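# Stand the carton upright with its arrows pointing up

## Task

Reorient the carton so the arrows printed on its sides face the ceiling. It must end up standing on the bench, fully supported, with no part past the bench edge. Then release it and pull the grippers away. It only counts if the carton stays that way without the robot holding it.

## Robot and tools

ROBOT AND FRAME
There are two arms, left_arm and right_arm. All positions and orientations use one scene frame. Its origin is on the floor (z = 0) under the middle of the robot's base, +x is the direction the robot faces, +z is up, and left_arm sits on the +y side. Arm names refer to the robot's own sides, not to image sides. Only the floor height is known, so judge the bench height from the cameras and the gripper readings. Each gripper's fingers extend along its own +z axis and close along its own y axis. The reported end_effector_position is the point between the finger pads, roughly 1 cm short of the tips. Reported hand positions can be slightly wrong, especially at long reach, and arms tend to settle a centimetre or more off target, usually low.

THE ROW (used by every motion tool)
A row is one flat list of 16 numbers covering both arms, even if only one moves: left_arm x, y, z, qw, qx, qy, qz, opening, then right_arm in the same order. x, y, z are an absolute target position in metres in the scene frame. qw, qx, qy, qz is an absolute target orientation quaternion, w first, in the scene frame. Opening runs from -1 (closed) to +1 (fully open, 0.094 m); it is a target, not a change. You may append 12 more numbers (28 total), each 0 to 1, scaling each joint's stiffness: six for left_arm then six for right_arm, base to gripper. These stay in force until replaced. To keep an arm still, resend its whole last reported pose and desired opening every call. To keep an orientation fixed, repeat one quaternion rather than copying a drifted reading.

TOOLS
execute_actions(actions): a list of up to 15 actions. Each action is a list of up to 15 rows, one row per 1/30 s control step. A short action repeats its final row until 15 steps have passed. An empty list just returns state and images. Each step, the commanded pose is clipped to within 70 mm and 16 degrees of the measured pose, so distant targets need several actions. An action is rejected for both arms if a target lies more than 0.6 m from that gripper's current position along any of its axes. If the first action fails that check, or any action is malformed, nothing runs.

move(target, speed, blocking): target is one row (absolute poses for both arms). Each gripper travels in a straight line toward its pose; all arms finish together, taking 0.5 to 10 s, and stop short if longer. speed is metres per second, 0.002 to 0.5, default 0.25; rotation is capped at twice that in rad/s. Paths ignore obstacles and the other arm, and grippers can lag, stray or overshoot speed. Faster contact and targets further into an object mean harder pushes. With blocking=false you get control back after 0.5 s; check with wait(0), and use wait or stop before sending new rows or moves.

wait(seconds): 0 to 10 s; arms hold their last command and a running move continues.
stop(): brakes a running move; it needs stopping distance, and the fingers keep moving.
zoom_image(camera, region): camera is cam_head_left or cam_head_right; region is [x0, y0, x1, y1] in that image's pixels (origin top-left), no larger than 504 by 504. Both images are 672x504.
finished_scene(scene): pass the current scene's number to end it; irreversible. Only call it once the carton is upright, fully on the bench and released.

RESULTS
The state line gives each gripper's end_effector_position and end_effector_quat_wxyz. Hand target lines show the pose each arm is now driving toward. grip_measured is the measured finger opening on the command scale; the last value in Joint positions is the opening in metres. Step readings list positions at some steps, with HELD marking a step where that arm's command was held back. A move adds a move: line with its ending (done, off_target, moving, held, fault), limits such as paced (pose clipped) or held (some steps blocked, after which the arm may jump fast), and each gripper's distance from its pose. "pose unreachable" means a clearance check altered or blocked that arm's command. FAULT lines mean an arm stopped. MOTOR HOT appears from 85 °C; at 100 °C an OVER-TEMPERATURE FAULT drops whatever that arm holds.

Joint limits (rad): waist -2.880 to 2.880, shoulder 0.000 to 3.142, elbow 0.000 to 3.019, wrist pitch -1.693 to 1.571, wrist yaw -1.571 to 1.571, wrist roll -2.094 to 2.094.

GRIPPING AND CAUTIONS
To hold something, command an opening about 0.03 under the current grip_measured; a smaller gap gives a lighter hold. Readings may be off by about 1 mm per gripper. Brief external tugs on held parts or shoves on loose objects can occur. Do not knock anything off the work area, drop or slam the carton, push hard, or let the arms collide. Avoid holding loads for long to limit motor heat. The simulation continues while you compose replies, with arms holding their last command.

Each tool is called after "Call:" in YAML: its name, and indented under it one key for each argument.

## Session

Call:
execute_actions:
  actions: []

Scene clock: 0.00 s.
left_arm: end_effector_position=(+0.6164, +0.3187, +0.9367) grip_measured=-0.997 end_effector_quat_wxyz=(-0.068, +0.432, -0.882, -0.176) | right_arm: end_effector_position=(+0.4002, -0.1764, +0.9263) grip_measured=+1.000 end_effector_quat_wxyz=(-0.294, +0.171, +0.940, -0.020)
Joint positions: left_arm=[ 1.24   1.349  0.824  0.456 -0.696 -0.558  0.   ] | right_arm=[ 1.945  1.617  0.805 -0.008  0.404  0.318  0.094]
Joint velocities: left_arm=[-0.015 -0.005 -0.017  0.002 -0.007  0.007 -0.001] | right_arm=[-0.015 -0.015  0.007  0.002 -0.037  0.022  0.   ]
Hand target (left_arm): +0.612, +0.318, +0.937; +0.065, -0.430, +0.883, +0.177
Hand target (right_arm): +0.392, -0.176, +0.931; -0.301, +0.168, +0.938, -0.021
Joint stiffness scale: left_arm=[1. 1. 1. 1. 1. 1.] | right_arm=[1. 1. 1. 1. 1. 1.]

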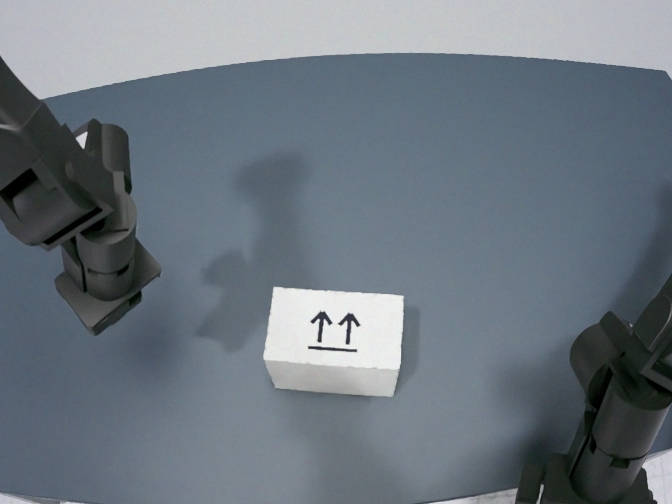

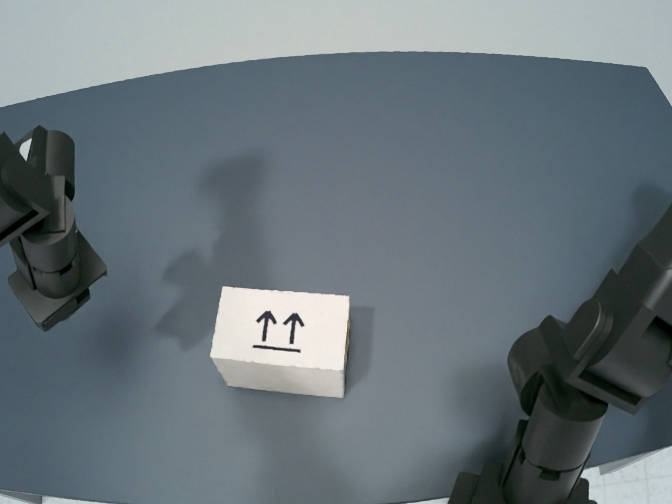

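Call:
move:
  target: [0.55,0.18,0.93,0,0.707,-0.707,0,1,0.5,-0.15,0.93,0,0.707,0.707,0,1]

Scene clock: 7.47 s.
left_arm: end_effector_position=(+0.5687, +0.1981, +0.9264) grip_measured=+1.000 end_effector_quat_wxyz=(-0.022, +0.709, -0.705, -0.001) | right_arm: end_effector_position=(+0.5193, -0.1554, +0.9242) grip_measured=+1.000 end_effector_quat_wxyz=(+0.014, +0.705, +0.709, +0.006)
Joint positions: left_arm=[ 1.14   1.486  0.736  0.611 -0.447 -1.277  0.094] | right_arm=[2.055 1.636 0.694 0.791 0.48  1.277 0.094]
Joint velocities: left_arm=[-0.005 -0.005 -0.007 -0.002 -0.022 -0.007  0.   ] | right_arm=[-0.005 -0.015  0.002  0.007  0.037  0.037  0.   ]
Hand target (left_arm): +0.551, +0.182, +0.930; -0.002, +0.706, -0.709, +0.001
Hand target (right_arm): +0.501, -0.151, +0.932; +0.001, +0.705, +0.709, +0.001
Off the commanded pose (left_arm): 0.026 m, 2 deg.
Off the commanded pose (right_arm): 0.021 m, 2 deg.
Joint stiffness scale: left_arm=[1. 1. 1. 1. 1. 1.] | right_arm=[1. 1. 1. 1. 1. 1.]
move: off_target (left_arm, right_arm)

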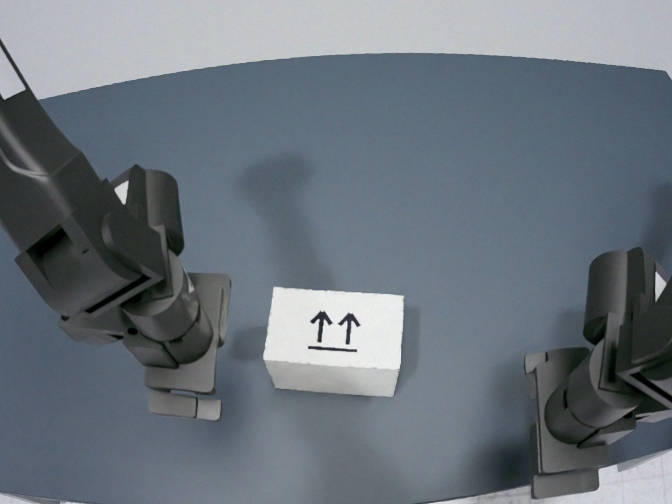

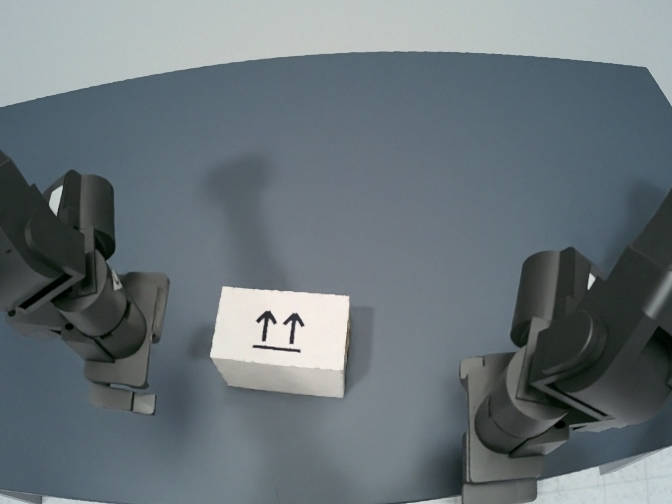

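Call:
move:
  target: [0.64,0.21,0.85,0.271,0.653,-0.653,0.271,-1,0.64,-0.10,0.85,-0.271,0.653,0.653,0.271,-1]

Scene clock: 16.67 s.
left_arm: end_effector_position=(+0.6578, +0.2074, +0.8589) grip_measured=-0.994 end_effector_quat_wxyz=(+0.258, +0.652, -0.653, +0.285) | right_arm: end_effector_position=(+0.6507, -0.1023, +0.8600) grip_measured=-0.979 end_effector_quat_wxyz=(-0.265, +0.656, +0.650, +0.277)
Joint positions: left_arm=[ 1.426  1.565  1.225 -0.07   0.611 -1.175  0.   ] | right_arm=[ 1.901  1.643  1.201  0.058 -0.434  1.267  0.001]
Joint velocities: left_arm=[-0.015  0.005  0.002  0.007 -0.007 -0.066  0.   ] | right_arm=[ 0.005 -0.005 -0.012  0.012 -0.022  0.022  0.   ]
Hand target (left_arm): +0.640, +0.209, +0.849; +0.269, +0.654, -0.652, +0.275
Hand target (right_arm): +0.643, -0.104, +0.854; -0.269, +0.653, +0.654, +0.272
Off the commanded pose (left_arm): 0.020 m, 2 deg.
Off the commanded pose (right_arm): 0.015 m, 1 deg.
Joint stiffness scale: left_arm=[1. 1. 1. 1. 1. 1.] | right_arm=[1. 1. 1. 1. 1. 1.]
move: off_target (left_arm, right_arm)

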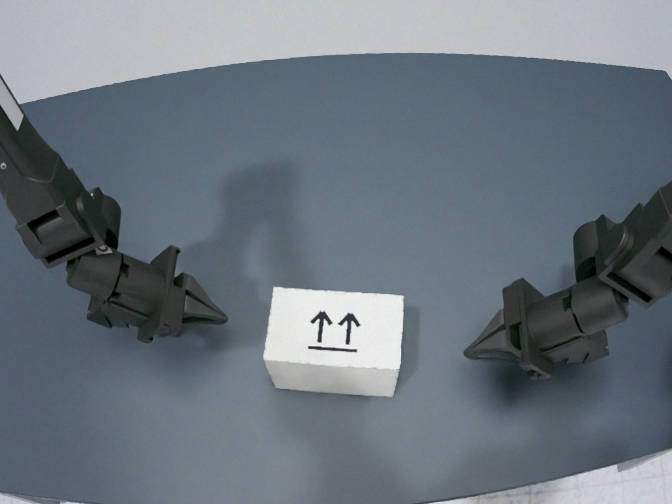

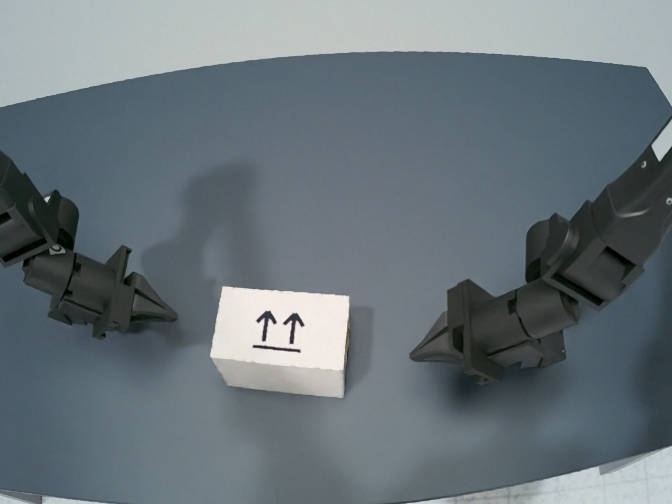

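Call:
move:
  target: [0.66,0.18,0.82,0.271,0.653,-0.653,0.271,-1,0.69,-0.055,0.82,-0.271,0.653,0.653,0.271,-1]
  speed: 0.12

Scene clock: 20.20 s.
left_arm: end_effector_position=(+0.6716, +0.1954, +0.8244) grip_measured=-0.994 end_effector_quat_wxyz=(+0.255, +0.652, -0.659, +0.275) | right_arm: end_effector_position=(+0.6949, -0.0601, +0.8229) grip_measured=-0.979 end_effector_quat_wxyz=(-0.264, +0.650, +0.657, +0.276)
Joint positions: left_arm=[ 1.401  1.65   1.342 -0.101  0.566 -1.18   0.   ] | right_arm=[ 1.968  1.761  1.418 -0.037 -0.367  1.275  0.001]
Joint velocities: left_arm=[-0.005 -0.015 -0.007 -0.002 -0.037 -0.022 -0.001] | right_arm=[-0.015 -0.015  0.007 -0.032 -0.022  0.037 -0.001]
Hand target (left_arm): +0.660, +0.181, +0.820; +0.271, +0.653, -0.654, +0.271
Hand target (right_arm): +0.691, -0.056, +0.821; -0.271, +0.654, +0.652, +0.271
Off the commanded pose (left_arm): 0.020 m, 2 deg.
Off the commanded pose (right_arm): 0.008 m, 1 deg.
Joint stiffness scale: left_arm=[1. 1. 1. 1. 1. 1.] | right_arm=[1. 1. 1. 1. 1. 1.]
move: off_target (left_arm)

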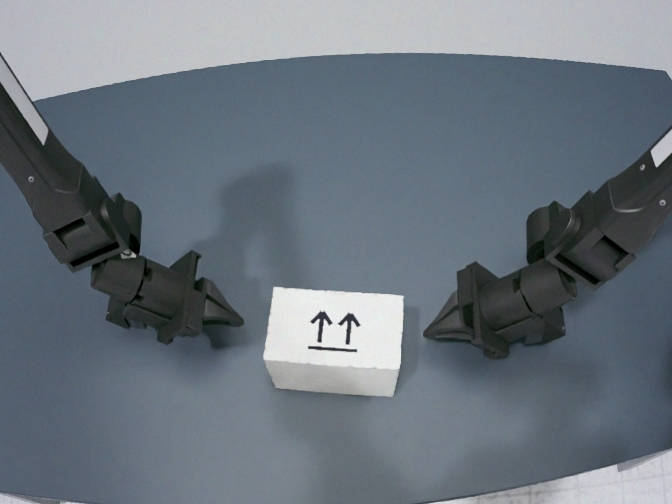

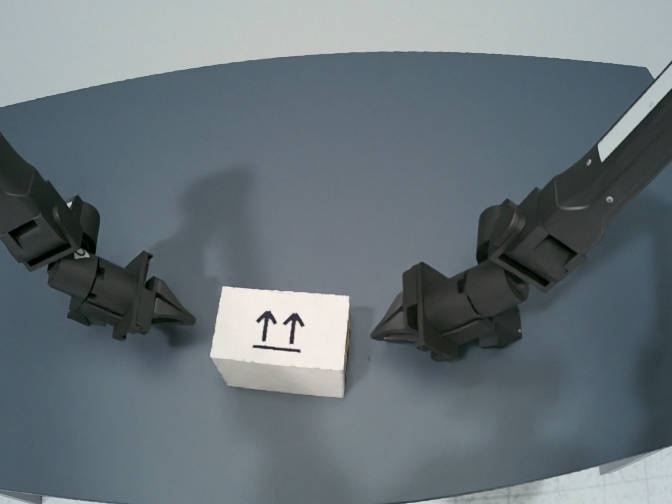

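Call:
move:
  target: [0.672,0.16,0.828,0.271,0.653,-0.653,0.271,-1,0.71,-0.042,0.828,-0.271,0.653,0.653,0.271,-1]
  speed: 0.08

Call:
move:
  target: [0.672,0.125,0.828,0.271,0.653,-0.653,0.271,-1,0.71,-0.012,0.828,-0.271,0.653,0.653,0.271,-1]
  speed: 0.04

Scene clock: 24.57 s.
left_arm: end_effector_position=(+0.6788, +0.1691, +0.8307) grip_measured=-0.994 end_effector_quat_wxyz=(+0.261, +0.651, -0.657, +0.275) | right_arm: end_effector_position=(+0.7124, -0.0453, +0.8291) grip_measured=-0.979 end_effector_quat_wxyz=(-0.264, +0.650, +0.657, +0.276)
Joint positions: left_arm=[ 1.352  1.65   1.342 -0.101  0.526 -1.201  0.   ] | right_arm=[ 2.002  1.761  1.452 -0.068 -0.335  1.287  0.001]
Joint velocities: left_arm=[ 0.005  0.005  0.007 -0.012  0.007 -0.051 -0.   ] | right_arm=[ 0.015 -0.005  0.012  0.007 -0.022  0.022  0.   ]
Hand target (left_arm): +0.672, +0.160, +0.828; +0.271, +0.653, -0.654, +0.271
Hand target (right_arm): +0.710, -0.042, +0.828; -0.271, +0.654, +0.653, +0.271
Off the commanded pose (left_arm): 0.012 m, 1 deg.
Off the commanded pose (right_arm): 0.004 m, 1 deg.
Joint stiffness scale: left_arm=[1. 1. 1. 1. 1. 1.] | right_arm=[1. 1. 1. 1. 1. 1.]
move: off_target (left_arm)

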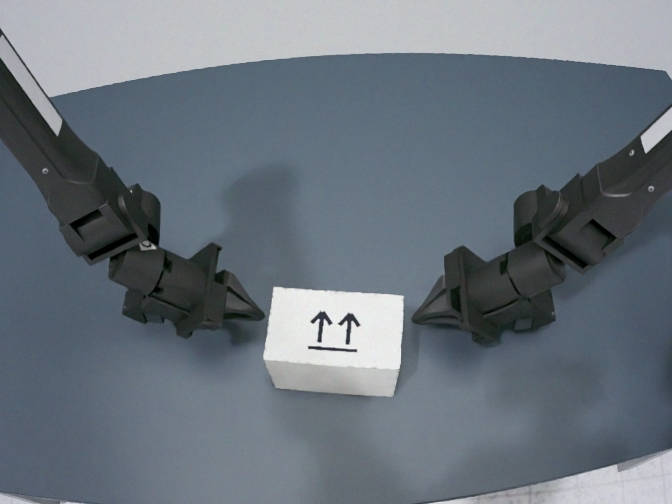

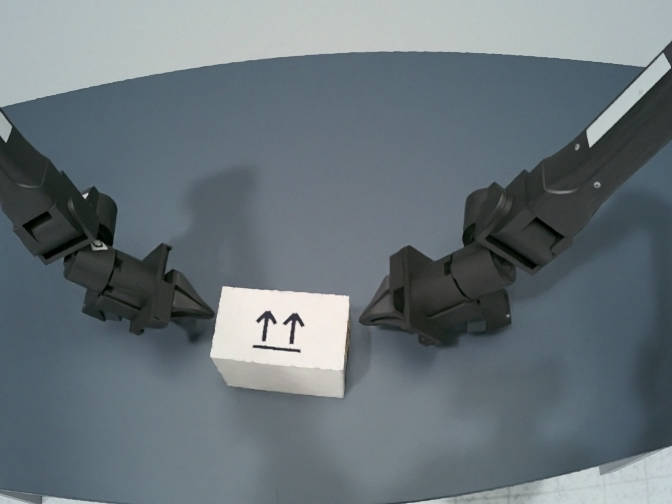

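Scene clock: 25.90 s.
left_arm: end_effector_position=(+0.6870, +0.1587, +0.8299) grip_measured=-0.994 end_effector_quat_wxyz=(+0.248, +0.658, -0.660, +0.265) | right_arm: end_effector_position=(+0.7154, -0.0330, +0.8264) grip_measured=-0.979 end_effector_quat_wxyz=(-0.261, +0.654, +0.658, +0.266)
Joint positions: left_arm=[ 1.322  1.65   1.342 -0.073  0.469 -1.226  0.   ] | right_arm=[ 2.025  1.778  1.472 -0.068 -0.291  1.304  0.001]
Joint velocities: left_arm=[ 0.005 -0.005 -0.007 -0.002  0.007 -0.051  0.   ] | right_arm=[-0.005 -0.005 -0.002 -0.007 -0.007 -0.022  0.   ]
Hand target (left_arm): +0.672, +0.126, +0.829; +0.271, +0.653, -0.654, +0.271
Hand target (right_arm): +0.710, -0.012, +0.828; -0.271, +0.653, +0.653, +0.271
Off the commanded pose (left_arm): 0.037 m, 3 deg.
Off the commanded pose (right_arm): 0.022 m, 1 deg.
Joint stiffness scale: left_arm=[1. 1. 1. 1. 1. 1.] | right_arm=[1. 1. 1. 1. 1. 1.]
move: off_target (left_arm, right_arm)

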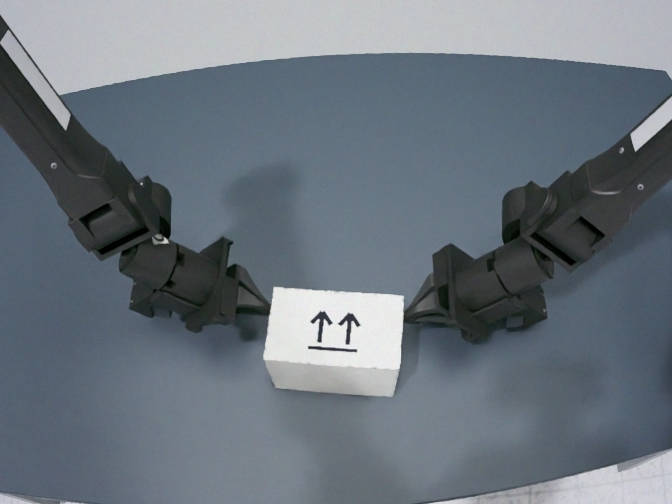

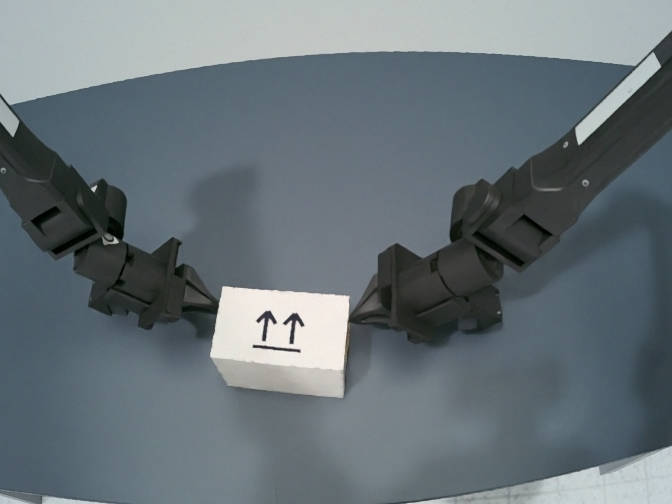

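Call:
execute_actions:
  actions:
    - [[0.668,0.125,0.842,0.271,0.653,-0.653,0.271,-1,0.706,-0.012,0.842,-0.271,0.653,0.653,0.271,-1]]
    - [[0.66,0.125,0.856,0.271,0.653,-0.653,0.271,-1,0.698,-0.012,0.856,-0.271,0.653,0.653,0.271,-1]]
    - [[0.648,0.125,0.868,0.271,0.653,-0.653,0.271,-1,0.686,-0.012,0.868,-0.271,0.653,0.653,0.271,-1]]
    - [[0.632,0.125,0.877,0.271,0.653,-0.653,0.271,-1,0.67,-0.012,0.877,-0.271,0.653,0.653,0.271,-1]]

Scene clock: 31.87 s.
left_arm: end_effector_position=(+0.6241, +0.1478, +0.8594) grip_measured=-0.995 end_effector_quat_wxyz=(+0.260, +0.661, -0.658, +0.250) | right_arm: end_effector_position=(+0.6805, -0.0383, +0.8607) grip_measured=-0.979 end_effector_quat_wxyz=(-0.248, +0.659, +0.660, +0.260)
Joint positions: left_arm=[ 1.321  1.604  1.144  0.044  0.451 -1.233  0.   ] | right_arm=[ 2.036  1.695  1.278  0.061 -0.257  1.313  0.001]
Joint velocities: left_arm=[-0.005 -0.024 -0.022  0.012  0.007  0.037 -0.   ] | right_arm=[ 0.005 -0.005  0.002 -0.027 -0.037 -0.007 -0.   ]
Hand target (left_arm): +0.632, +0.125, +0.876; +0.271, +0.653, -0.653, +0.271
Hand target (right_arm): +0.670, -0.012, +0.876; -0.272, +0.653, +0.653, +0.271
Off the commanded pose (left_arm): 0.030 m, 3 deg.
Off the commanded pose (right_arm): 0.033 m, 3 deg.
Joint stiffness scale: left_arm=[1. 1. 1. 1. 1. 1.] | right_arm=[1. 1. 1. 1. 1. 1.]
Step readings (end_effector_position; steps 1 to 15: 1st action; 16 to 30: 2nd action; 31 to 45: 3rd action; 46 to 60: 4th action):
0: left_arm (+0.6870, +0.1587, +0.8299) | right_arm (+0.7154, -0.0330, +0.8264)
1: left_arm (+0.6857, +0.1583, +0.8300) | right_arm (+0.7150, -0.0330, +0.8266)
2: left_arm (+0.6846, +0.1578, +0.8302) | right_arm (+0.7145, -0.0326, +0.8271)
4: left_arm (+0.6817, +0.1572, +0.8305) | right_arm (+0.7125, -0.0332, +0.8276)
8: left_arm (+0.6764, +0.1564, +0.8308) | right_arm (+0.7114, -0.0335, +0.8278)
15: left_arm (+0.6757, +0.1564, +0.8308) | right_arm (+0.7115, -0.0336, +0.8278)
16: left_arm (+0.6747, +0.1561, +0.8313) | right_arm (+0.7109, -0.0340, +0.8285)
17: left_arm (+0.6728, +0.1560, +0.8328) | right_arm (+0.7090, -0.0342, +0.8310)
19: left_arm (+0.6664, +0.1550, +0.8371) | right_arm (+0.7037, -0.0349, +0.8369)
23: left_arm (+0.6576, +0.1532, +0.8401) | right_arm (+0.7001, -0.0359, +0.8403)
30: left_arm (+0.6567, +0.1531, +0.8401) | right_arm (+0.7007, -0.0360, +0.8402)
31: left_arm (+0.6555, +0.1528, +0.8406) | right_arm (+0.7003, -0.0363, +0.8408)
32: left_arm (+0.6543, +0.1527, +0.8425) | right_arm (+0.6991, -0.0362, +0.8431)
34: left_arm (+0.6483, +0.1520, +0.8471) | right_arm (+0.6939, -0.0363, +0.8486)
38: left_arm (+0.6401, +0.1505, +0.8503) | right_arm (+0.6900, -0.0371, +0.8514)
45: left_arm (+0.6397, +0.1504, +0.8504) | right_arm (+0.6912, -0.0374, +0.8514)
46: left_arm (+0.6392, +0.1503, +0.8508) | right_arm (+0.6906, -0.0375, +0.8519)
47: left_arm (+0.6381, +0.1503, +0.8523) | right_arm (+0.6897, -0.0375, +0.8539)
49: left_arm (+0.6322, +0.1494, +0.8565) | right_arm (+0.6844, -0.0374, +0.8584)
53: left_arm (+0.6240, +0.1478, +0.8595) | right_arm (+0.6791, -0.0378, +0.8605)
60: end_effector_position above

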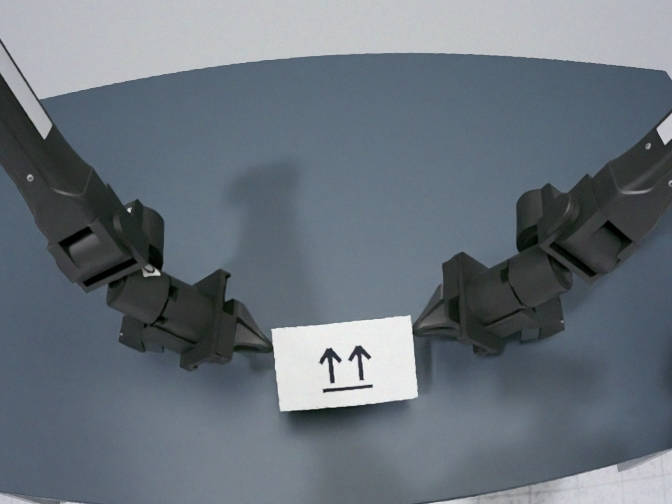

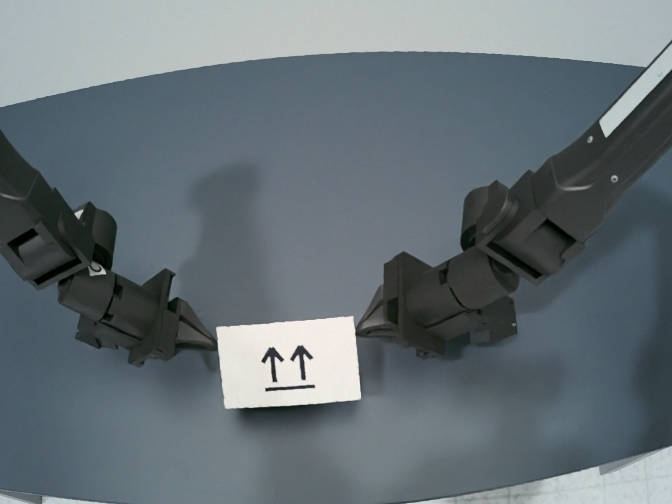

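Tilting, but yawing. Lift more and bring the right back.

Call:
execute_actions:
  actions:
    - [[0.635,0.128,0.888,0.271,0.653,-0.653,0.271,-1,0.655,-0.010,0.888,-0.271,0.653,0.653,0.271,-1]]
    - [[0.632,0.128,0.898,0.271,0.653,-0.653,0.271,-1,0.642,-0.010,0.898,-0.271,0.653,0.653,0.271,-1]]
    - [[0.622,0.128,0.905,0.271,0.653,-0.653,0.271,-1,0.63,-0.010,0.905,-0.271,0.653,0.653,0.271,-1]]

Scene clock: 36.07 s.
left_arm: end_effector_position=(+0.6134, +0.1308, +0.8957) grip_measured=-0.995 end_effector_quat_wxyz=(+0.274, +0.653, -0.655, +0.262) | right_arm: end_effector_position=(+0.6378, -0.0103, +0.9028) grip_measured=-0.979 end_effector_quat_wxyz=(-0.266, +0.650, +0.657, +0.274)
Joint positions: left_arm=[ 1.288  1.541  1.048  0.065  0.457 -1.234  0.   ] | right_arm=[ 2.083  1.66   1.119  0.168 -0.259  1.318  0.001]
Joint velocities: left_arm=[ 0.005 -0.015 -0.012 -0.017  0.022  0.007  0.001] | right_arm=[ 0.005  0.005  0.022 -0.027 -0.022 -0.037  0.   ]
Hand target (left_arm): +0.622, +0.128, +0.904; +0.271, +0.653, -0.653, +0.271
Hand target (right_arm): +0.630, -0.009, +0.904; -0.271, +0.653, +0.653, +0.271
Off the commanded pose (left_arm): 0.013 m, 1 deg.
Off the commanded pose (right_arm): 0.008 m, 1 deg.
Joint stiffness scale: left_arm=[1. 1. 1. 1. 1. 1.] | right_arm=[1. 1. 1. 1. 1. 1.]
Step readings (end_effector_position; steps 1 to 15: 1st action; 16 to 30: 2nd action; 31 to 45: 3rd action):
0: left_arm (+0.6241, +0.1478, +0.8594) | right_arm (+0.6805, -0.0383, +0.8607)
1: left_arm (+0.6243, +0.1480, +0.8599) | right_arm (+0.6801, -0.0385, +0.8612)
2: left_arm (+0.6238, +0.1482, +0.8612) | right_arm (+0.6791, -0.0386, +0.8631)
4: left_arm (+0.6232, +0.1489, +0.8647) | right_arm (+0.6737, -0.0382, +0.8676)
8: left_arm (+0.6267, +0.1509, +0.8680) | right_arm (+0.6651, -0.0370, +0.8704)
15: left_arm (+0.6292, +0.1520, +0.8690) | right_arm (+0.6653, -0.0362, +0.8710)
16: left_arm (+0.6286, +0.1519, +0.8696) | right_arm (+0.6649, -0.0363, +0.8714)
17: left_arm (+0.6273, +0.1517, +0.8713) | right_arm (+0.6640, -0.0364, +0.8733)
19: left_arm (+0.6245, +0.1516, +0.8754) | right_arm (+0.6587, -0.0363, +0.8773)
23: left_arm (+0.6234, +0.1521, +0.8785) | right_arm (+0.6507, -0.0355, +0.8801)
30: left_arm (+0.6242, +0.1524, +0.8788) | right_arm (+0.6504, -0.0352, +0.8803)
31: left_arm (+0.6239, +0.1524, +0.8792) | right_arm (+0.6501, -0.0353, +0.8807)
32: left_arm (+0.6230, +0.1521, +0.8805) | right_arm (+0.6497, -0.0352, +0.8819)
34: left_arm (+0.6191, +0.1477, +0.8859) | right_arm (+0.6453, -0.0315, +0.8870)
38: left_arm (+0.6128, +0.1348, +0.8938) | right_arm (+0.6370, -0.0165, +0.8985)
45: end_effector_position above

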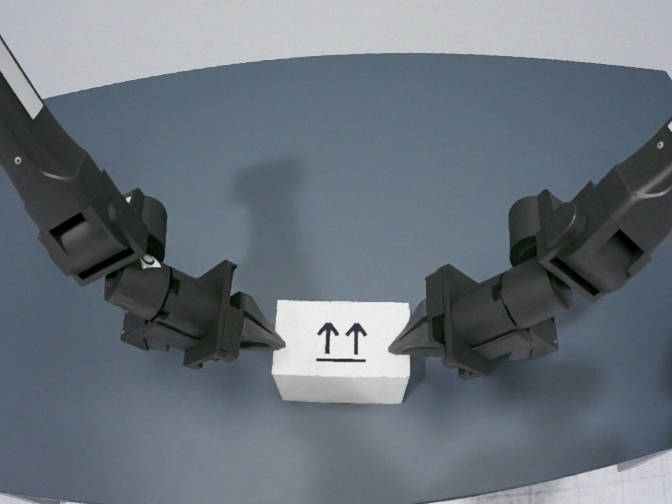

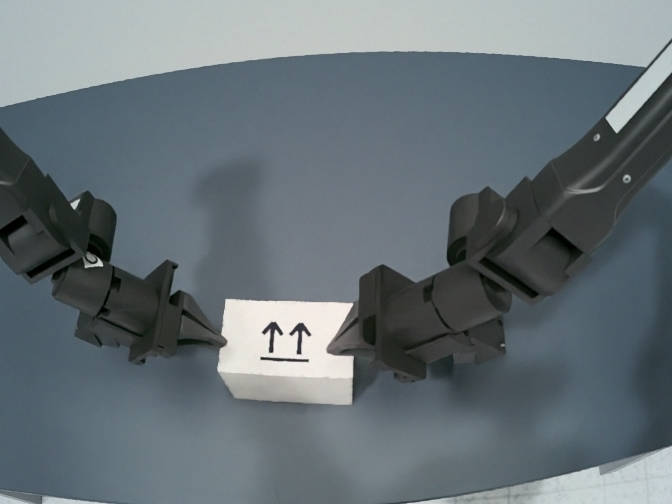

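Call:
move:
  target: [0.64,0.19,0.88,0.354,0.612,-0.612,0.354,-1,0.67,-0.075,0.88,-0.354,0.612,0.612,0.354,-1]
  speed: 0.15

Call:
move:
  target: [0.655,0.17,0.81,0.354,0.612,-0.612,0.354,-1,0.69,-0.06,0.81,-0.354,0.612,0.612,0.354,-1]
  speed: 0.1

Call:
move:
  target: [0.655,0.115,0.812,0.354,0.612,-0.612,0.354,-1,0.69,-0.005,0.812,-0.354,0.612,0.612,0.354,-1]
  speed: 0.04

Scene clock: 40.97 s.
left_arm: end_effector_position=(+0.6589, +0.1894, +0.8908) grip_measured=-0.995 end_effector_quat_wxyz=(+0.342, +0.610, -0.615, +0.364) | right_arm: end_effector_position=(+0.6741, -0.0769, +0.8844) grip_measured=-0.979 end_effector_quat_wxyz=(-0.349, +0.615, +0.611, +0.355)
Joint positions: left_arm=[ 1.442  1.574  1.28  -0.281  0.854 -1.058  0.   ] | right_arm=[ 1.905  1.66   1.305 -0.136 -0.67   1.216  0.001]
Joint velocities: left_arm=[-0.005  0.005  0.007 -0.017 -0.066  0.051  0.001] | right_arm=[-0.015  0.015 -0.002 -0.002 -0.007 -0.037  0.   ]
Hand target (left_arm): +0.641, +0.189, +0.881; +0.354, +0.613, -0.611, +0.355
Hand target (right_arm): +0.670, -0.077, +0.882; -0.353, +0.612, +0.613, +0.354
Off the commanded pose (left_arm): 0.022 m, 2 deg.
Off the commanded pose (right_arm): 0.006 m, 1 deg.
Joint stiffness scale: left_arm=[1. 1. 1. 1. 1. 1.] | right_arm=[1. 1. 1. 1. 1. 1.]
move: off_target (left_arm)

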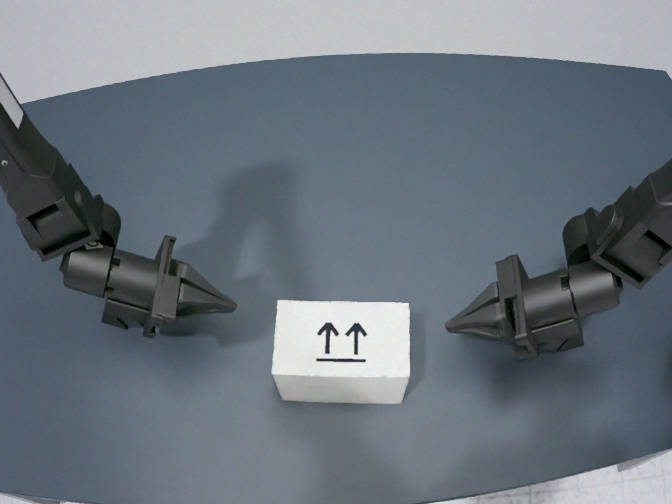

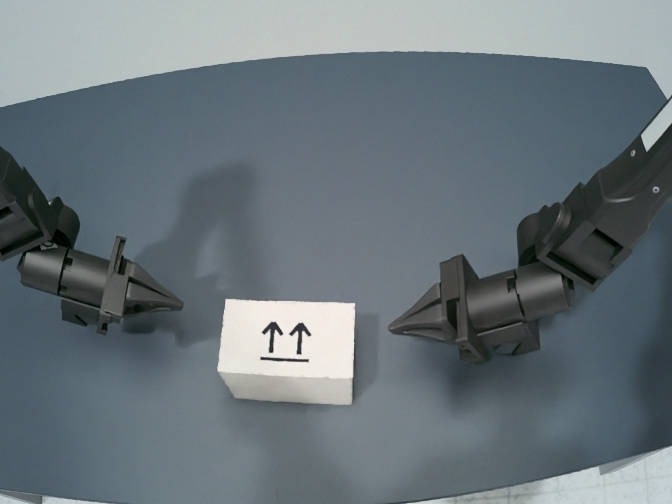

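Scene clock: 42.17 s.
left_arm: end_effector_position=(+0.6676, +0.1838, +0.8152) grip_measured=-0.995 end_effector_quat_wxyz=(+0.339, +0.611, -0.619, +0.359) | right_arm: end_effector_position=(+0.6970, -0.0586, +0.8158) grip_measured=-0.979 end_effector_quat_wxyz=(-0.351, +0.614, +0.610, +0.357)
Joint positions: left_arm=[ 1.442  1.764  1.509 -0.317  0.841 -1.058  0.   ] | right_arm=[ 1.905  1.843  1.568 -0.218 -0.676  1.214  0.001]
Joint velocities: left_arm=[-0.005  0.005  0.007 -0.017  0.037 -0.081  0.   ] | right_arm=[-0.005  0.005 -0.002 -0.002 -0.022 -0.037 -0.001]
Hand target (left_arm): +0.655, +0.171, +0.810; +0.354, +0.612, -0.612, +0.354
Hand target (right_arm): +0.691, -0.061, +0.810; -0.354, +0.612, +0.612, +0.354
Off the commanded pose (left_arm): 0.019 m, 2 deg.
Off the commanded pose (right_arm): 0.009 m, 1 deg.
Joint stiffness scale: left_arm=[1. 1. 1. 1. 1. 1.] | right_arm=[1. 1. 1. 1. 1. 1.]
move: off_target (left_arm)

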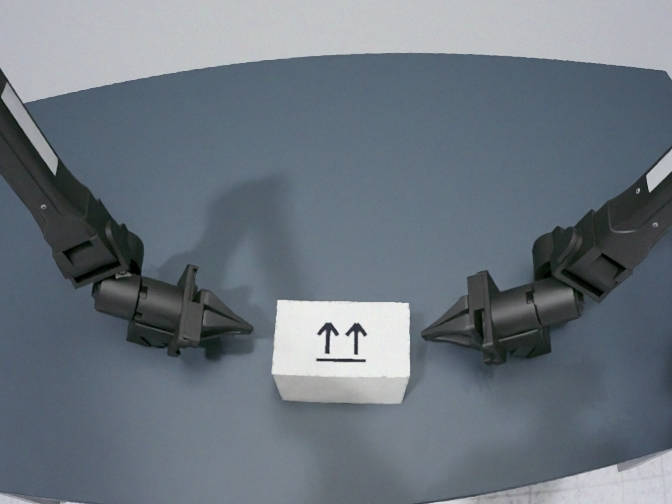

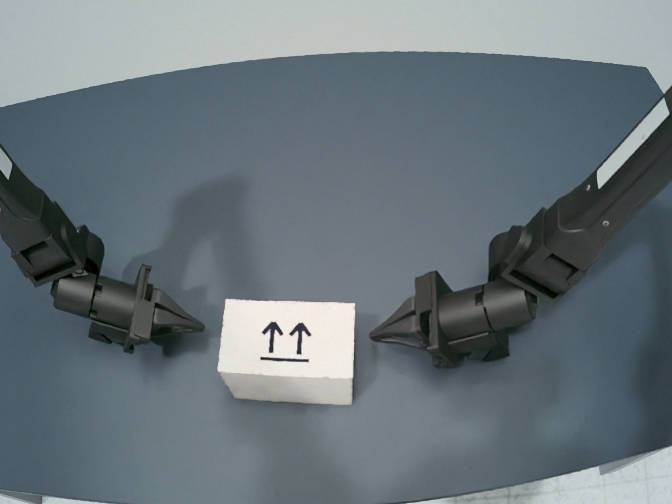

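Scene clock: 44.13 s.
left_arm: end_effector_position=(+0.6793, +0.1530, +0.8137) grip_measured=-0.995 end_effector_quat_wxyz=(+0.325, +0.616, -0.625, +0.354) | right_arm: end_effector_position=(+0.6984, -0.0380, +0.8076) grip_measured=-0.979 end_effector_quat_wxyz=(-0.338, +0.618, +0.619, +0.347)
Joint positions: left_arm=[ 1.382  1.768  1.497 -0.236  0.767 -1.12   0.   ] | right_arm=[ 1.939  1.871  1.584 -0.179 -0.609  1.234  0.001]
Joint velocities: left_arm=[-0.005  0.005 -0.002 -0.012  0.051 -0.051 -0.001] | right_arm=[-0.015 -0.015 -0.002  0.007  0.007  0.022 -0.001]
Hand target (left_arm): +0.655, +0.116, +0.814; +0.354, +0.611, -0.613, +0.354
Hand target (right_arm): +0.690, -0.006, +0.813; -0.355, +0.612, +0.611, +0.354
Off the commanded pose (left_arm): 0.045 m, 4 deg.
Off the commanded pose (right_arm): 0.034 m, 2 deg.
Joint stiffness scale: left_arm=[1. 1. 1. 1. 1. 1.] | right_arm=[1. 1. 1. 1. 1. 1.]
move: off_target (left_arm, right_arm)

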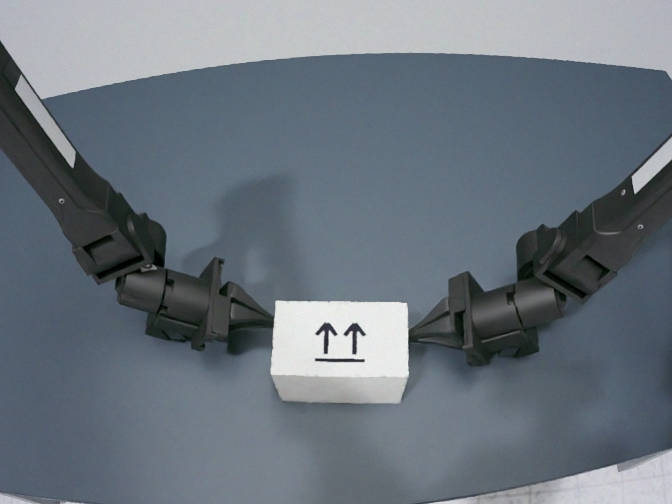

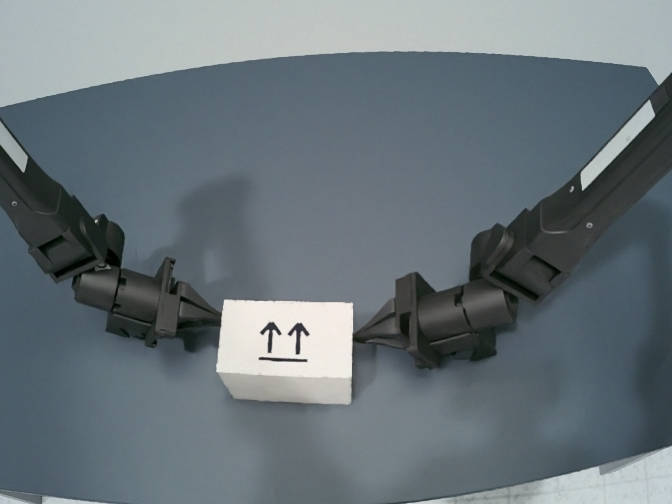

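Call:
execute_actions:
  actions:
    - [[0.66,0.145,0.812,0.354,0.612,-0.612,0.354,-1,0.70,-0.055,0.812,-0.354,0.612,0.612,0.354,-1]]
    - [[0.66,0.145,0.812,0.354,0.612,-0.612,0.354,-1,0.708,-0.04,0.814,-0.354,0.612,0.612,0.354,-1]]
    - [[0.665,0.125,0.812,0.354,0.612,-0.612,0.354,-1,0.708,-0.015,0.816,-0.354,0.612,0.612,0.354,-1]]
    - [[0.67,0.108,0.822,0.354,0.612,-0.612,0.354,-1,0.705,0.0,0.824,-0.354,0.612,0.612,0.354,-1]]
    - [[0.668,0.108,0.84,0.354,0.612,-0.612,0.354,-1,0.697,0.0,0.84,-0.354,0.612,0.612,0.354,-1]]
    - [[0.661,0.108,0.857,0.354,0.612,-0.612,0.354,-1,0.685,0.0,0.857,-0.354,0.612,0.612,0.354,-1]]
    - [[0.65,0.108,0.872,0.354,0.612,-0.612,0.354,-1,0.67,0.0,0.872,-0.354,0.612,0.612,0.354,-1]]

Scene clock: 52.17 s.
left_arm: end_effector_position=(+0.6390, +0.1473, +0.8489) grip_measured=-0.995 end_effector_quat_wxyz=(+0.338, +0.627, -0.620, +0.329) | right_arm: end_effector_position=(+0.6782, -0.0406, +0.8475) grip_measured=-0.979 end_effector_quat_wxyz=(-0.325, +0.625, +0.624, +0.338)
Joint positions: left_arm=[ 1.376  1.685  1.314 -0.166  0.728 -1.147  0.   ] | right_arm=[ 1.957  1.765  1.392 -0.066 -0.562  1.255  0.001]
Joint velocities: left_arm=[-0.005 -0.015 -0.012 -0.012 -0.051  0.022 -0.   ] | right_arm=[ 0.005  0.005  0.002 -0.012 -0.037  0.007 -0.001]
Hand target (left_arm): +0.649, +0.109, +0.872; +0.354, +0.612, -0.613, +0.354
Hand target (right_arm): +0.669, -0.001, +0.871; -0.355, +0.612, +0.612, +0.354
Off the commanded pose (left_arm): 0.047 m, 4 deg.
Off the commanded pose (right_arm): 0.048 m, 4 deg.
Joint stiffness scale: left_arm=[1. 1. 1. 1. 1. 1.] | right_arm=[1. 1. 1. 1. 1. 1.]
Step readings (end_effector_position; steps 1 to 15: 1st action; 16 to 30: 2nd action; 31 to 45: 3rd action; 46 to 60: 4th action; 61 to 75: 5th action; 76 to 90: 6th action; 91 to 105: 7th action):
0: left_arm (+0.6793, +0.1530, +0.8137) | right_arm (+0.6984, -0.0380, +0.8076)
1: left_arm (+0.6796, +0.1528, +0.8148) | right_arm (+0.6988, -0.0391, +0.8091)
2: left_arm (+0.6795, +0.1533, +0.8163) | right_arm (+0.6978, -0.0404, +0.8114)
4: left_arm (+0.6789, +0.1525, +0.8178) | right_arm (+0.6955, -0.0447, +0.8124)
8: left_arm (+0.6781, +0.1522, +0.8184) | right_arm (+0.6941, -0.0499, +0.8113)
15: left_arm (+0.6782, +0.1522, +0.8184) | right_arm (+0.6938, -0.0497, +0.8116)
16: left_arm (+0.6782, +0.1522, +0.8184) | right_arm (+0.6944, -0.0501, +0.8107)
17: left_arm (+0.6782, +0.1522, +0.8184) | right_arm (+0.6955, -0.0503, +0.8095)
19: left_arm (+0.6782, +0.1522, +0.8184) | right_arm (+0.7002, -0.0494, +0.8096)
23: left_arm (+0.6782, +0.1522, +0.8184) | right_arm (+0.7066, -0.0454, +0.8116)
30: left_arm (+0.6782, +0.1522, +0.8184) | right_arm (+0.7072, -0.0429, +0.8129)
31: left_arm (+0.6778, +0.1526, +0.8174) | right_arm (+0.7066, -0.0428, +0.8114)
32: left_arm (+0.6774, +0.1525, +0.8166) | right_arm (+0.7067, -0.0420, +0.8106)
34: left_arm (+0.6774, +0.1520, +0.8164) | right_arm (+0.7074, -0.0385, +0.8112)
38: left_arm (+0.6781, +0.1524, +0.8158) | right_arm (+0.7086, -0.0386, +0.8111)
45: left_arm (+0.6781, +0.1524, +0.8158) | right_arm (+0.7086, -0.0386, +0.8111)
46: left_arm (+0.6775, +0.1526, +0.8144) | right_arm (+0.7091, -0.0383, +0.8104)
47: left_arm (+0.6777, +0.1518, +0.8135) | right_arm (+0.7093, -0.0376, +0.8097)
49: left_arm (+0.6779, +0.1523, +0.8125) | right_arm (+0.7100, -0.0381, +0.8093)
53: left_arm (+0.6779, +0.1521, +0.8123) | right_arm (+0.7101, -0.0381, +0.8091)
60: left_arm (+0.6777, +0.1521, +0.8124) | right_arm (+0.7100, -0.0381, +0.8090)
61: left_arm (+0.6766, +0.1521, +0.8126) | right_arm (+0.7094, -0.0379, +0.8097)
62: left_arm (+0.6751, +0.1515, +0.8141) | right_arm (+0.7076, -0.0379, +0.8112)
64: left_arm (+0.6709, +0.1512, +0.8181) | right_arm (+0.7039, -0.0382, +0.8154)
68: left_arm (+0.6683, +0.1510, +0.8205) | right_arm (+0.7017, -0.0383, +0.8179)
75: left_arm (+0.6685, +0.1511, +0.8203) | right_arm (+0.7021, -0.0385, +0.8176)
76: left_arm (+0.6675, +0.1511, +0.8211) | right_arm (+0.7012, -0.0385, +0.8185)
77: left_arm (+0.6654, +0.1506, +0.8237) | right_arm (+0.6990, -0.0385, +0.8216)
79: left_arm (+0.6580, +0.1497, +0.8305) | right_arm (+0.6924, -0.0390, +0.8286)
83: left_arm (+0.6518, +0.1488, +0.8351) | right_arm (+0.6880, -0.0397, +0.8331)
90: left_arm (+0.6524, +0.1489, +0.8349) | right_arm (+0.6894, -0.0398, +0.8330)
91: left_arm (+0.6518, +0.1489, +0.8357) | right_arm (+0.6888, -0.0397, +0.8339)
92: left_arm (+0.6500, +0.1485, +0.8382) | right_arm (+0.6869, -0.0398, +0.8366)
94: left_arm (+0.6439, +0.1479, +0.8445) | right_arm (+0.6810, -0.0401, +0.8432)
98: left_arm (+0.6382, +0.1471, +0.8490) | right_arm (+0.6771, -0.0408, +0.8475)
105: end_effector_position above

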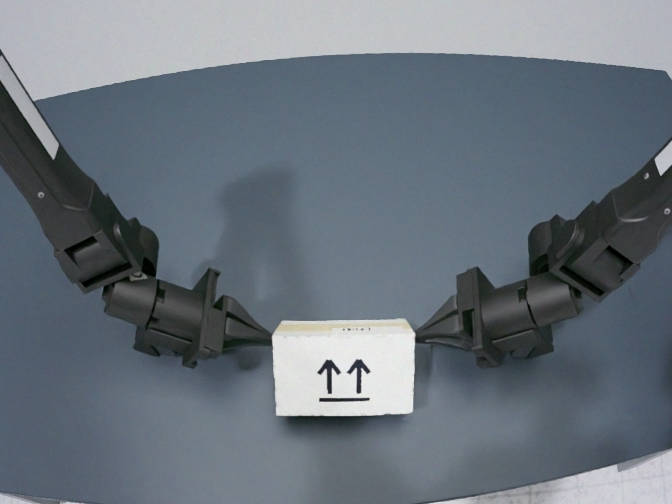

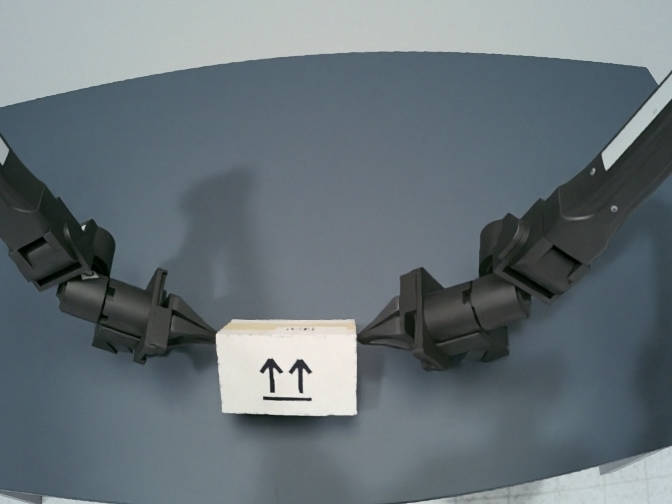

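Good; continue mostly backward.

Call:
execute_actions:
  actions:
    - [[0.638,0.108,0.879,0.354,0.612,-0.612,0.354,-1,0.654,0.0,0.879,-0.354,0.612,0.612,0.354,-1]]
    - [[0.625,0.108,0.883,0.354,0.612,-0.612,0.354,-1,0.639,0.0,0.883,-0.354,0.612,0.612,0.354,-1]]
    - [[0.612,0.108,0.884,0.354,0.612,-0.612,0.354,-1,0.625,0.0,0.884,-0.354,0.612,0.612,0.354,-1]]

Scene clock: 55.77 s.
left_arm: end_effector_position=(+0.6176, +0.1430, +0.8620) grip_measured=-0.995 end_effector_quat_wxyz=(+0.328, +0.627, -0.624, +0.333) | right_arm: end_effector_position=(+0.6497, -0.0429, +0.8596) grip_measured=-0.979 end_effector_quat_wxyz=(-0.312, +0.627, +0.626, +0.342)
Joint positions: left_arm=[ 1.376  1.662  1.219 -0.071  0.726 -1.147  0.   ] | right_arm=[ 1.95   1.742  1.277  0.051 -0.561  1.255  0.001]
Joint velocities: left_arm=[-0.005  0.005  0.012 -0.017 -0.037 -0.066  0.   ] | right_arm=[-0.015 -0.024 -0.012  0.012 -0.007 -0.007  0.   ]
Hand target (left_arm): +0.612, +0.109, +0.884; +0.354, +0.612, -0.613, +0.354
Hand target (right_arm): +0.625, -0.001, +0.883; -0.354, +0.613, +0.612, +0.354
Off the commanded pose (left_arm): 0.042 m, 4 deg.
Off the commanded pose (right_arm): 0.055 m, 6 deg.
Joint stiffness scale: left_arm=[1. 1. 1. 1. 1. 1.] | right_arm=[1. 1. 1. 1. 1. 1.]
Step readings (end_effector_position; steps 1 to 15: 1st action; 16 to 30: 2nd action; 31 to 45: 3rd action):
0: left_arm (+0.6390, +0.1473, +0.8489) | right_arm (+0.6782, -0.0406, +0.8475)
1: left_arm (+0.6385, +0.1472, +0.8492) | right_arm (+0.6779, -0.0407, +0.8479)
2: left_arm (+0.6378, +0.1472, +0.8503) | right_arm (+0.6769, -0.0406, +0.8492)
4: left_arm (+0.6338, +0.1465, +0.8535) | right_arm (+0.6723, -0.0407, +0.8526)
8: left_arm (+0.6303, +0.1460, +0.8547) | right_arm (+0.6677, -0.0406, +0.8542)
15: left_arm (+0.6321, +0.1467, +0.8550) | right_arm (+0.6693, -0.0408, +0.8545)
16: left_arm (+0.6315, +0.1466, +0.8552) | right_arm (+0.6685, -0.0405, +0.8549)
17: left_arm (+0.6308, +0.1464, +0.8558) | right_arm (+0.6683, -0.0408, +0.8558)
19: left_arm (+0.6271, +0.1456, +0.8580) | right_arm (+0.6639, -0.0403, +0.8580)
23: left_arm (+0.6233, +0.1446, +0.8593) | right_arm (+0.6582, -0.0417, +0.8581)
30: left_arm (+0.6241, +0.1449, +0.8594) | right_arm (+0.6588, -0.0418, +0.8580)
31: left_arm (+0.6238, +0.1447, +0.8595) | right_arm (+0.6586, -0.0417, +0.8583)
32: left_arm (+0.6235, +0.1446, +0.8599) | right_arm (+0.6584, -0.0416, +0.8589)
34: left_arm (+0.6211, +0.1440, +0.8610) | right_arm (+0.6553, -0.0413, +0.8597)
38: left_arm (+0.6176, +0.1430, +0.8620) | right_arm (+0.6502, -0.0430, +0.8594)
45: end_effector_position above

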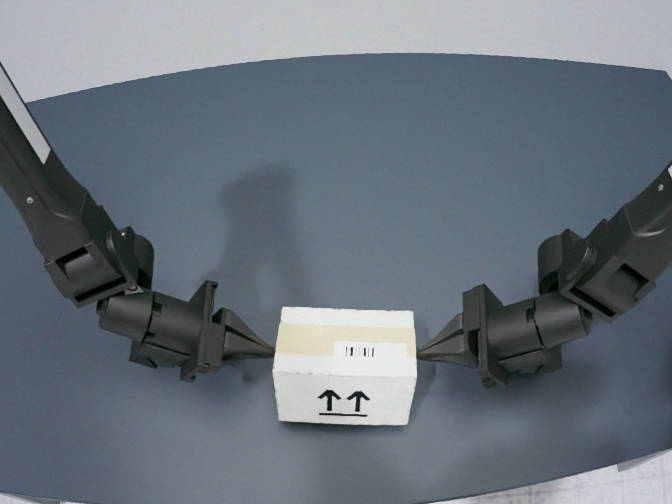

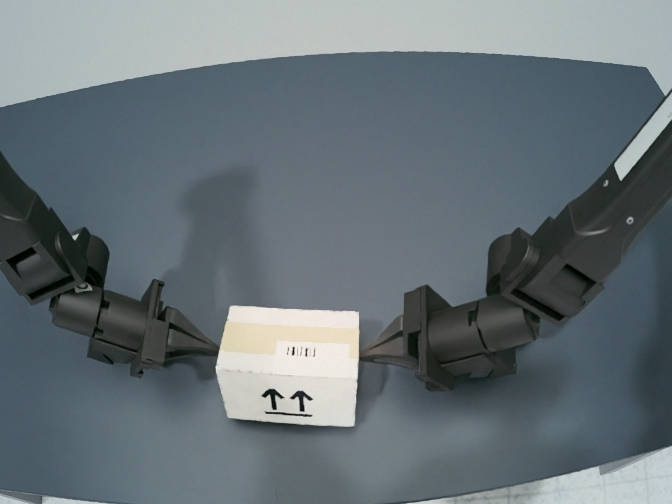

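Call:
execute_actions:
  actions:
    - [[0.6,0.108,0.878,0.354,0.612,-0.612,0.354,-1,0.613,0.0,0.878,-0.354,0.612,0.612,0.354,-1]]
    - [[0.588,0.108,0.87,0.354,0.612,-0.612,0.354,-1,0.601,0.0,0.87,-0.354,0.612,0.612,0.354,-1]]
    - [[0.578,0.108,0.862,0.354,0.612,-0.612,0.354,-1,0.591,0.0,0.862,-0.354,0.612,0.612,0.354,-1]]

Scene clock: 59.07 s.
left_arm: end_effector_position=(+0.6250, +0.1436, +0.8617) grip_measured=-0.995 end_effector_quat_wxyz=(+0.306, +0.616, -0.630, +0.360) | right_arm: end_effector_position=(+0.5983, -0.0325, +0.8403) grip_measured=-0.979 end_effector_quat_wxyz=(-0.332, +0.630, +0.618, +0.333)
Joint positions: left_arm=[ 1.38   1.666  1.211 -0.006  0.759 -1.13   0.   ] | right_arm=[ 1.928  1.828  1.262  0.107 -0.588  1.255  0.001]
Joint velocities: left_arm=[ 0.005  0.015 -0.017  0.007 -0.022 -0.066 -0.   ] | right_arm=[-0.005  0.015 -0.022 -0.017 -0.022 -0.066 -0.001]
Hand target (left_arm): +0.579, +0.110, +0.866; +0.354, +0.611, -0.613, +0.354
Hand target (right_arm): +0.591, -0.001, +0.861; -0.354, +0.613, +0.611, +0.354
Off the commanded pose (left_arm): 0.059 m, 6 deg.
Off the commanded pose (right_arm): 0.040 m, 4 deg.
Joint stiffness scale: left_arm=[1. 1. 1. 1. 1. 1.] | right_arm=[1. 1. 1. 1. 1. 1.]
Step readings (end_effector_position; steps 1 to 15: 1st action; 16 to 30: 2nd action; 31 to 45: 3rd action):
0: left_arm (+0.6176, +0.1430, +0.8620) | right_arm (+0.6497, -0.0429, +0.8596)
1: left_arm (+0.6181, +0.1429, +0.8622) | right_arm (+0.6500, -0.0430, +0.8597)
2: left_arm (+0.6187, +0.1429, +0.8623) | right_arm (+0.6507, -0.0433, +0.8598)
4: left_arm (+0.6193, +0.1428, +0.8625) | right_arm (+0.6508, -0.0434, +0.8596)
8: left_arm (+0.6194, +0.1428, +0.8625) | right_arm (+0.6495, -0.0434, +0.8591)
15: left_arm (+0.6194, +0.1428, +0.8624) | right_arm (+0.6475, -0.0434, +0.8584)
16: left_arm (+0.6202, +0.1429, +0.8625) | right_arm (+0.6473, -0.0432, +0.8582)
17: left_arm (+0.6209, +0.1432, +0.8627) | right_arm (+0.6474, -0.0434, +0.8576)
19: left_arm (+0.6218, +0.1432, +0.8627) | right_arm (+0.6442, -0.0430, +0.8551)
23: left_arm (+0.6229, +0.1433, +0.8626) | right_arm (+0.6326, -0.0418, +0.8496)
30: left_arm (+0.6236, +0.1433, +0.8626) | right_arm (+0.6180, -0.0390, +0.8469)
31: left_arm (+0.6242, +0.1434, +0.8627) | right_arm (+0.6170, -0.0387, +0.8466)
32: left_arm (+0.6250, +0.1437, +0.8626) | right_arm (+0.6165, -0.0386, +0.8463)
34: left_arm (+0.6252, +0.1438, +0.8621) | right_arm (+0.6131, -0.0373, +0.8449)
38: left_arm (+0.6247, +0.1437, +0.8616) | right_arm (+0.6043, -0.0347, +0.8419)
45: end_effector_position above

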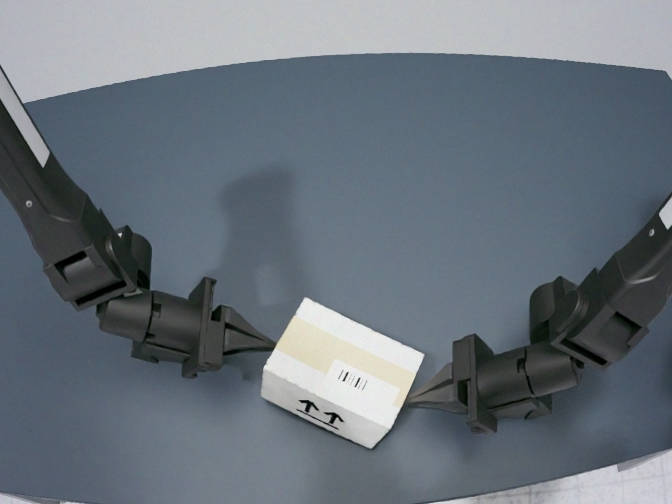

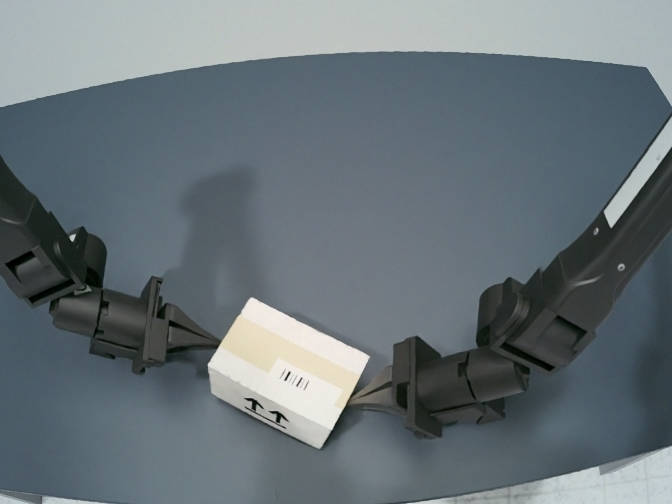

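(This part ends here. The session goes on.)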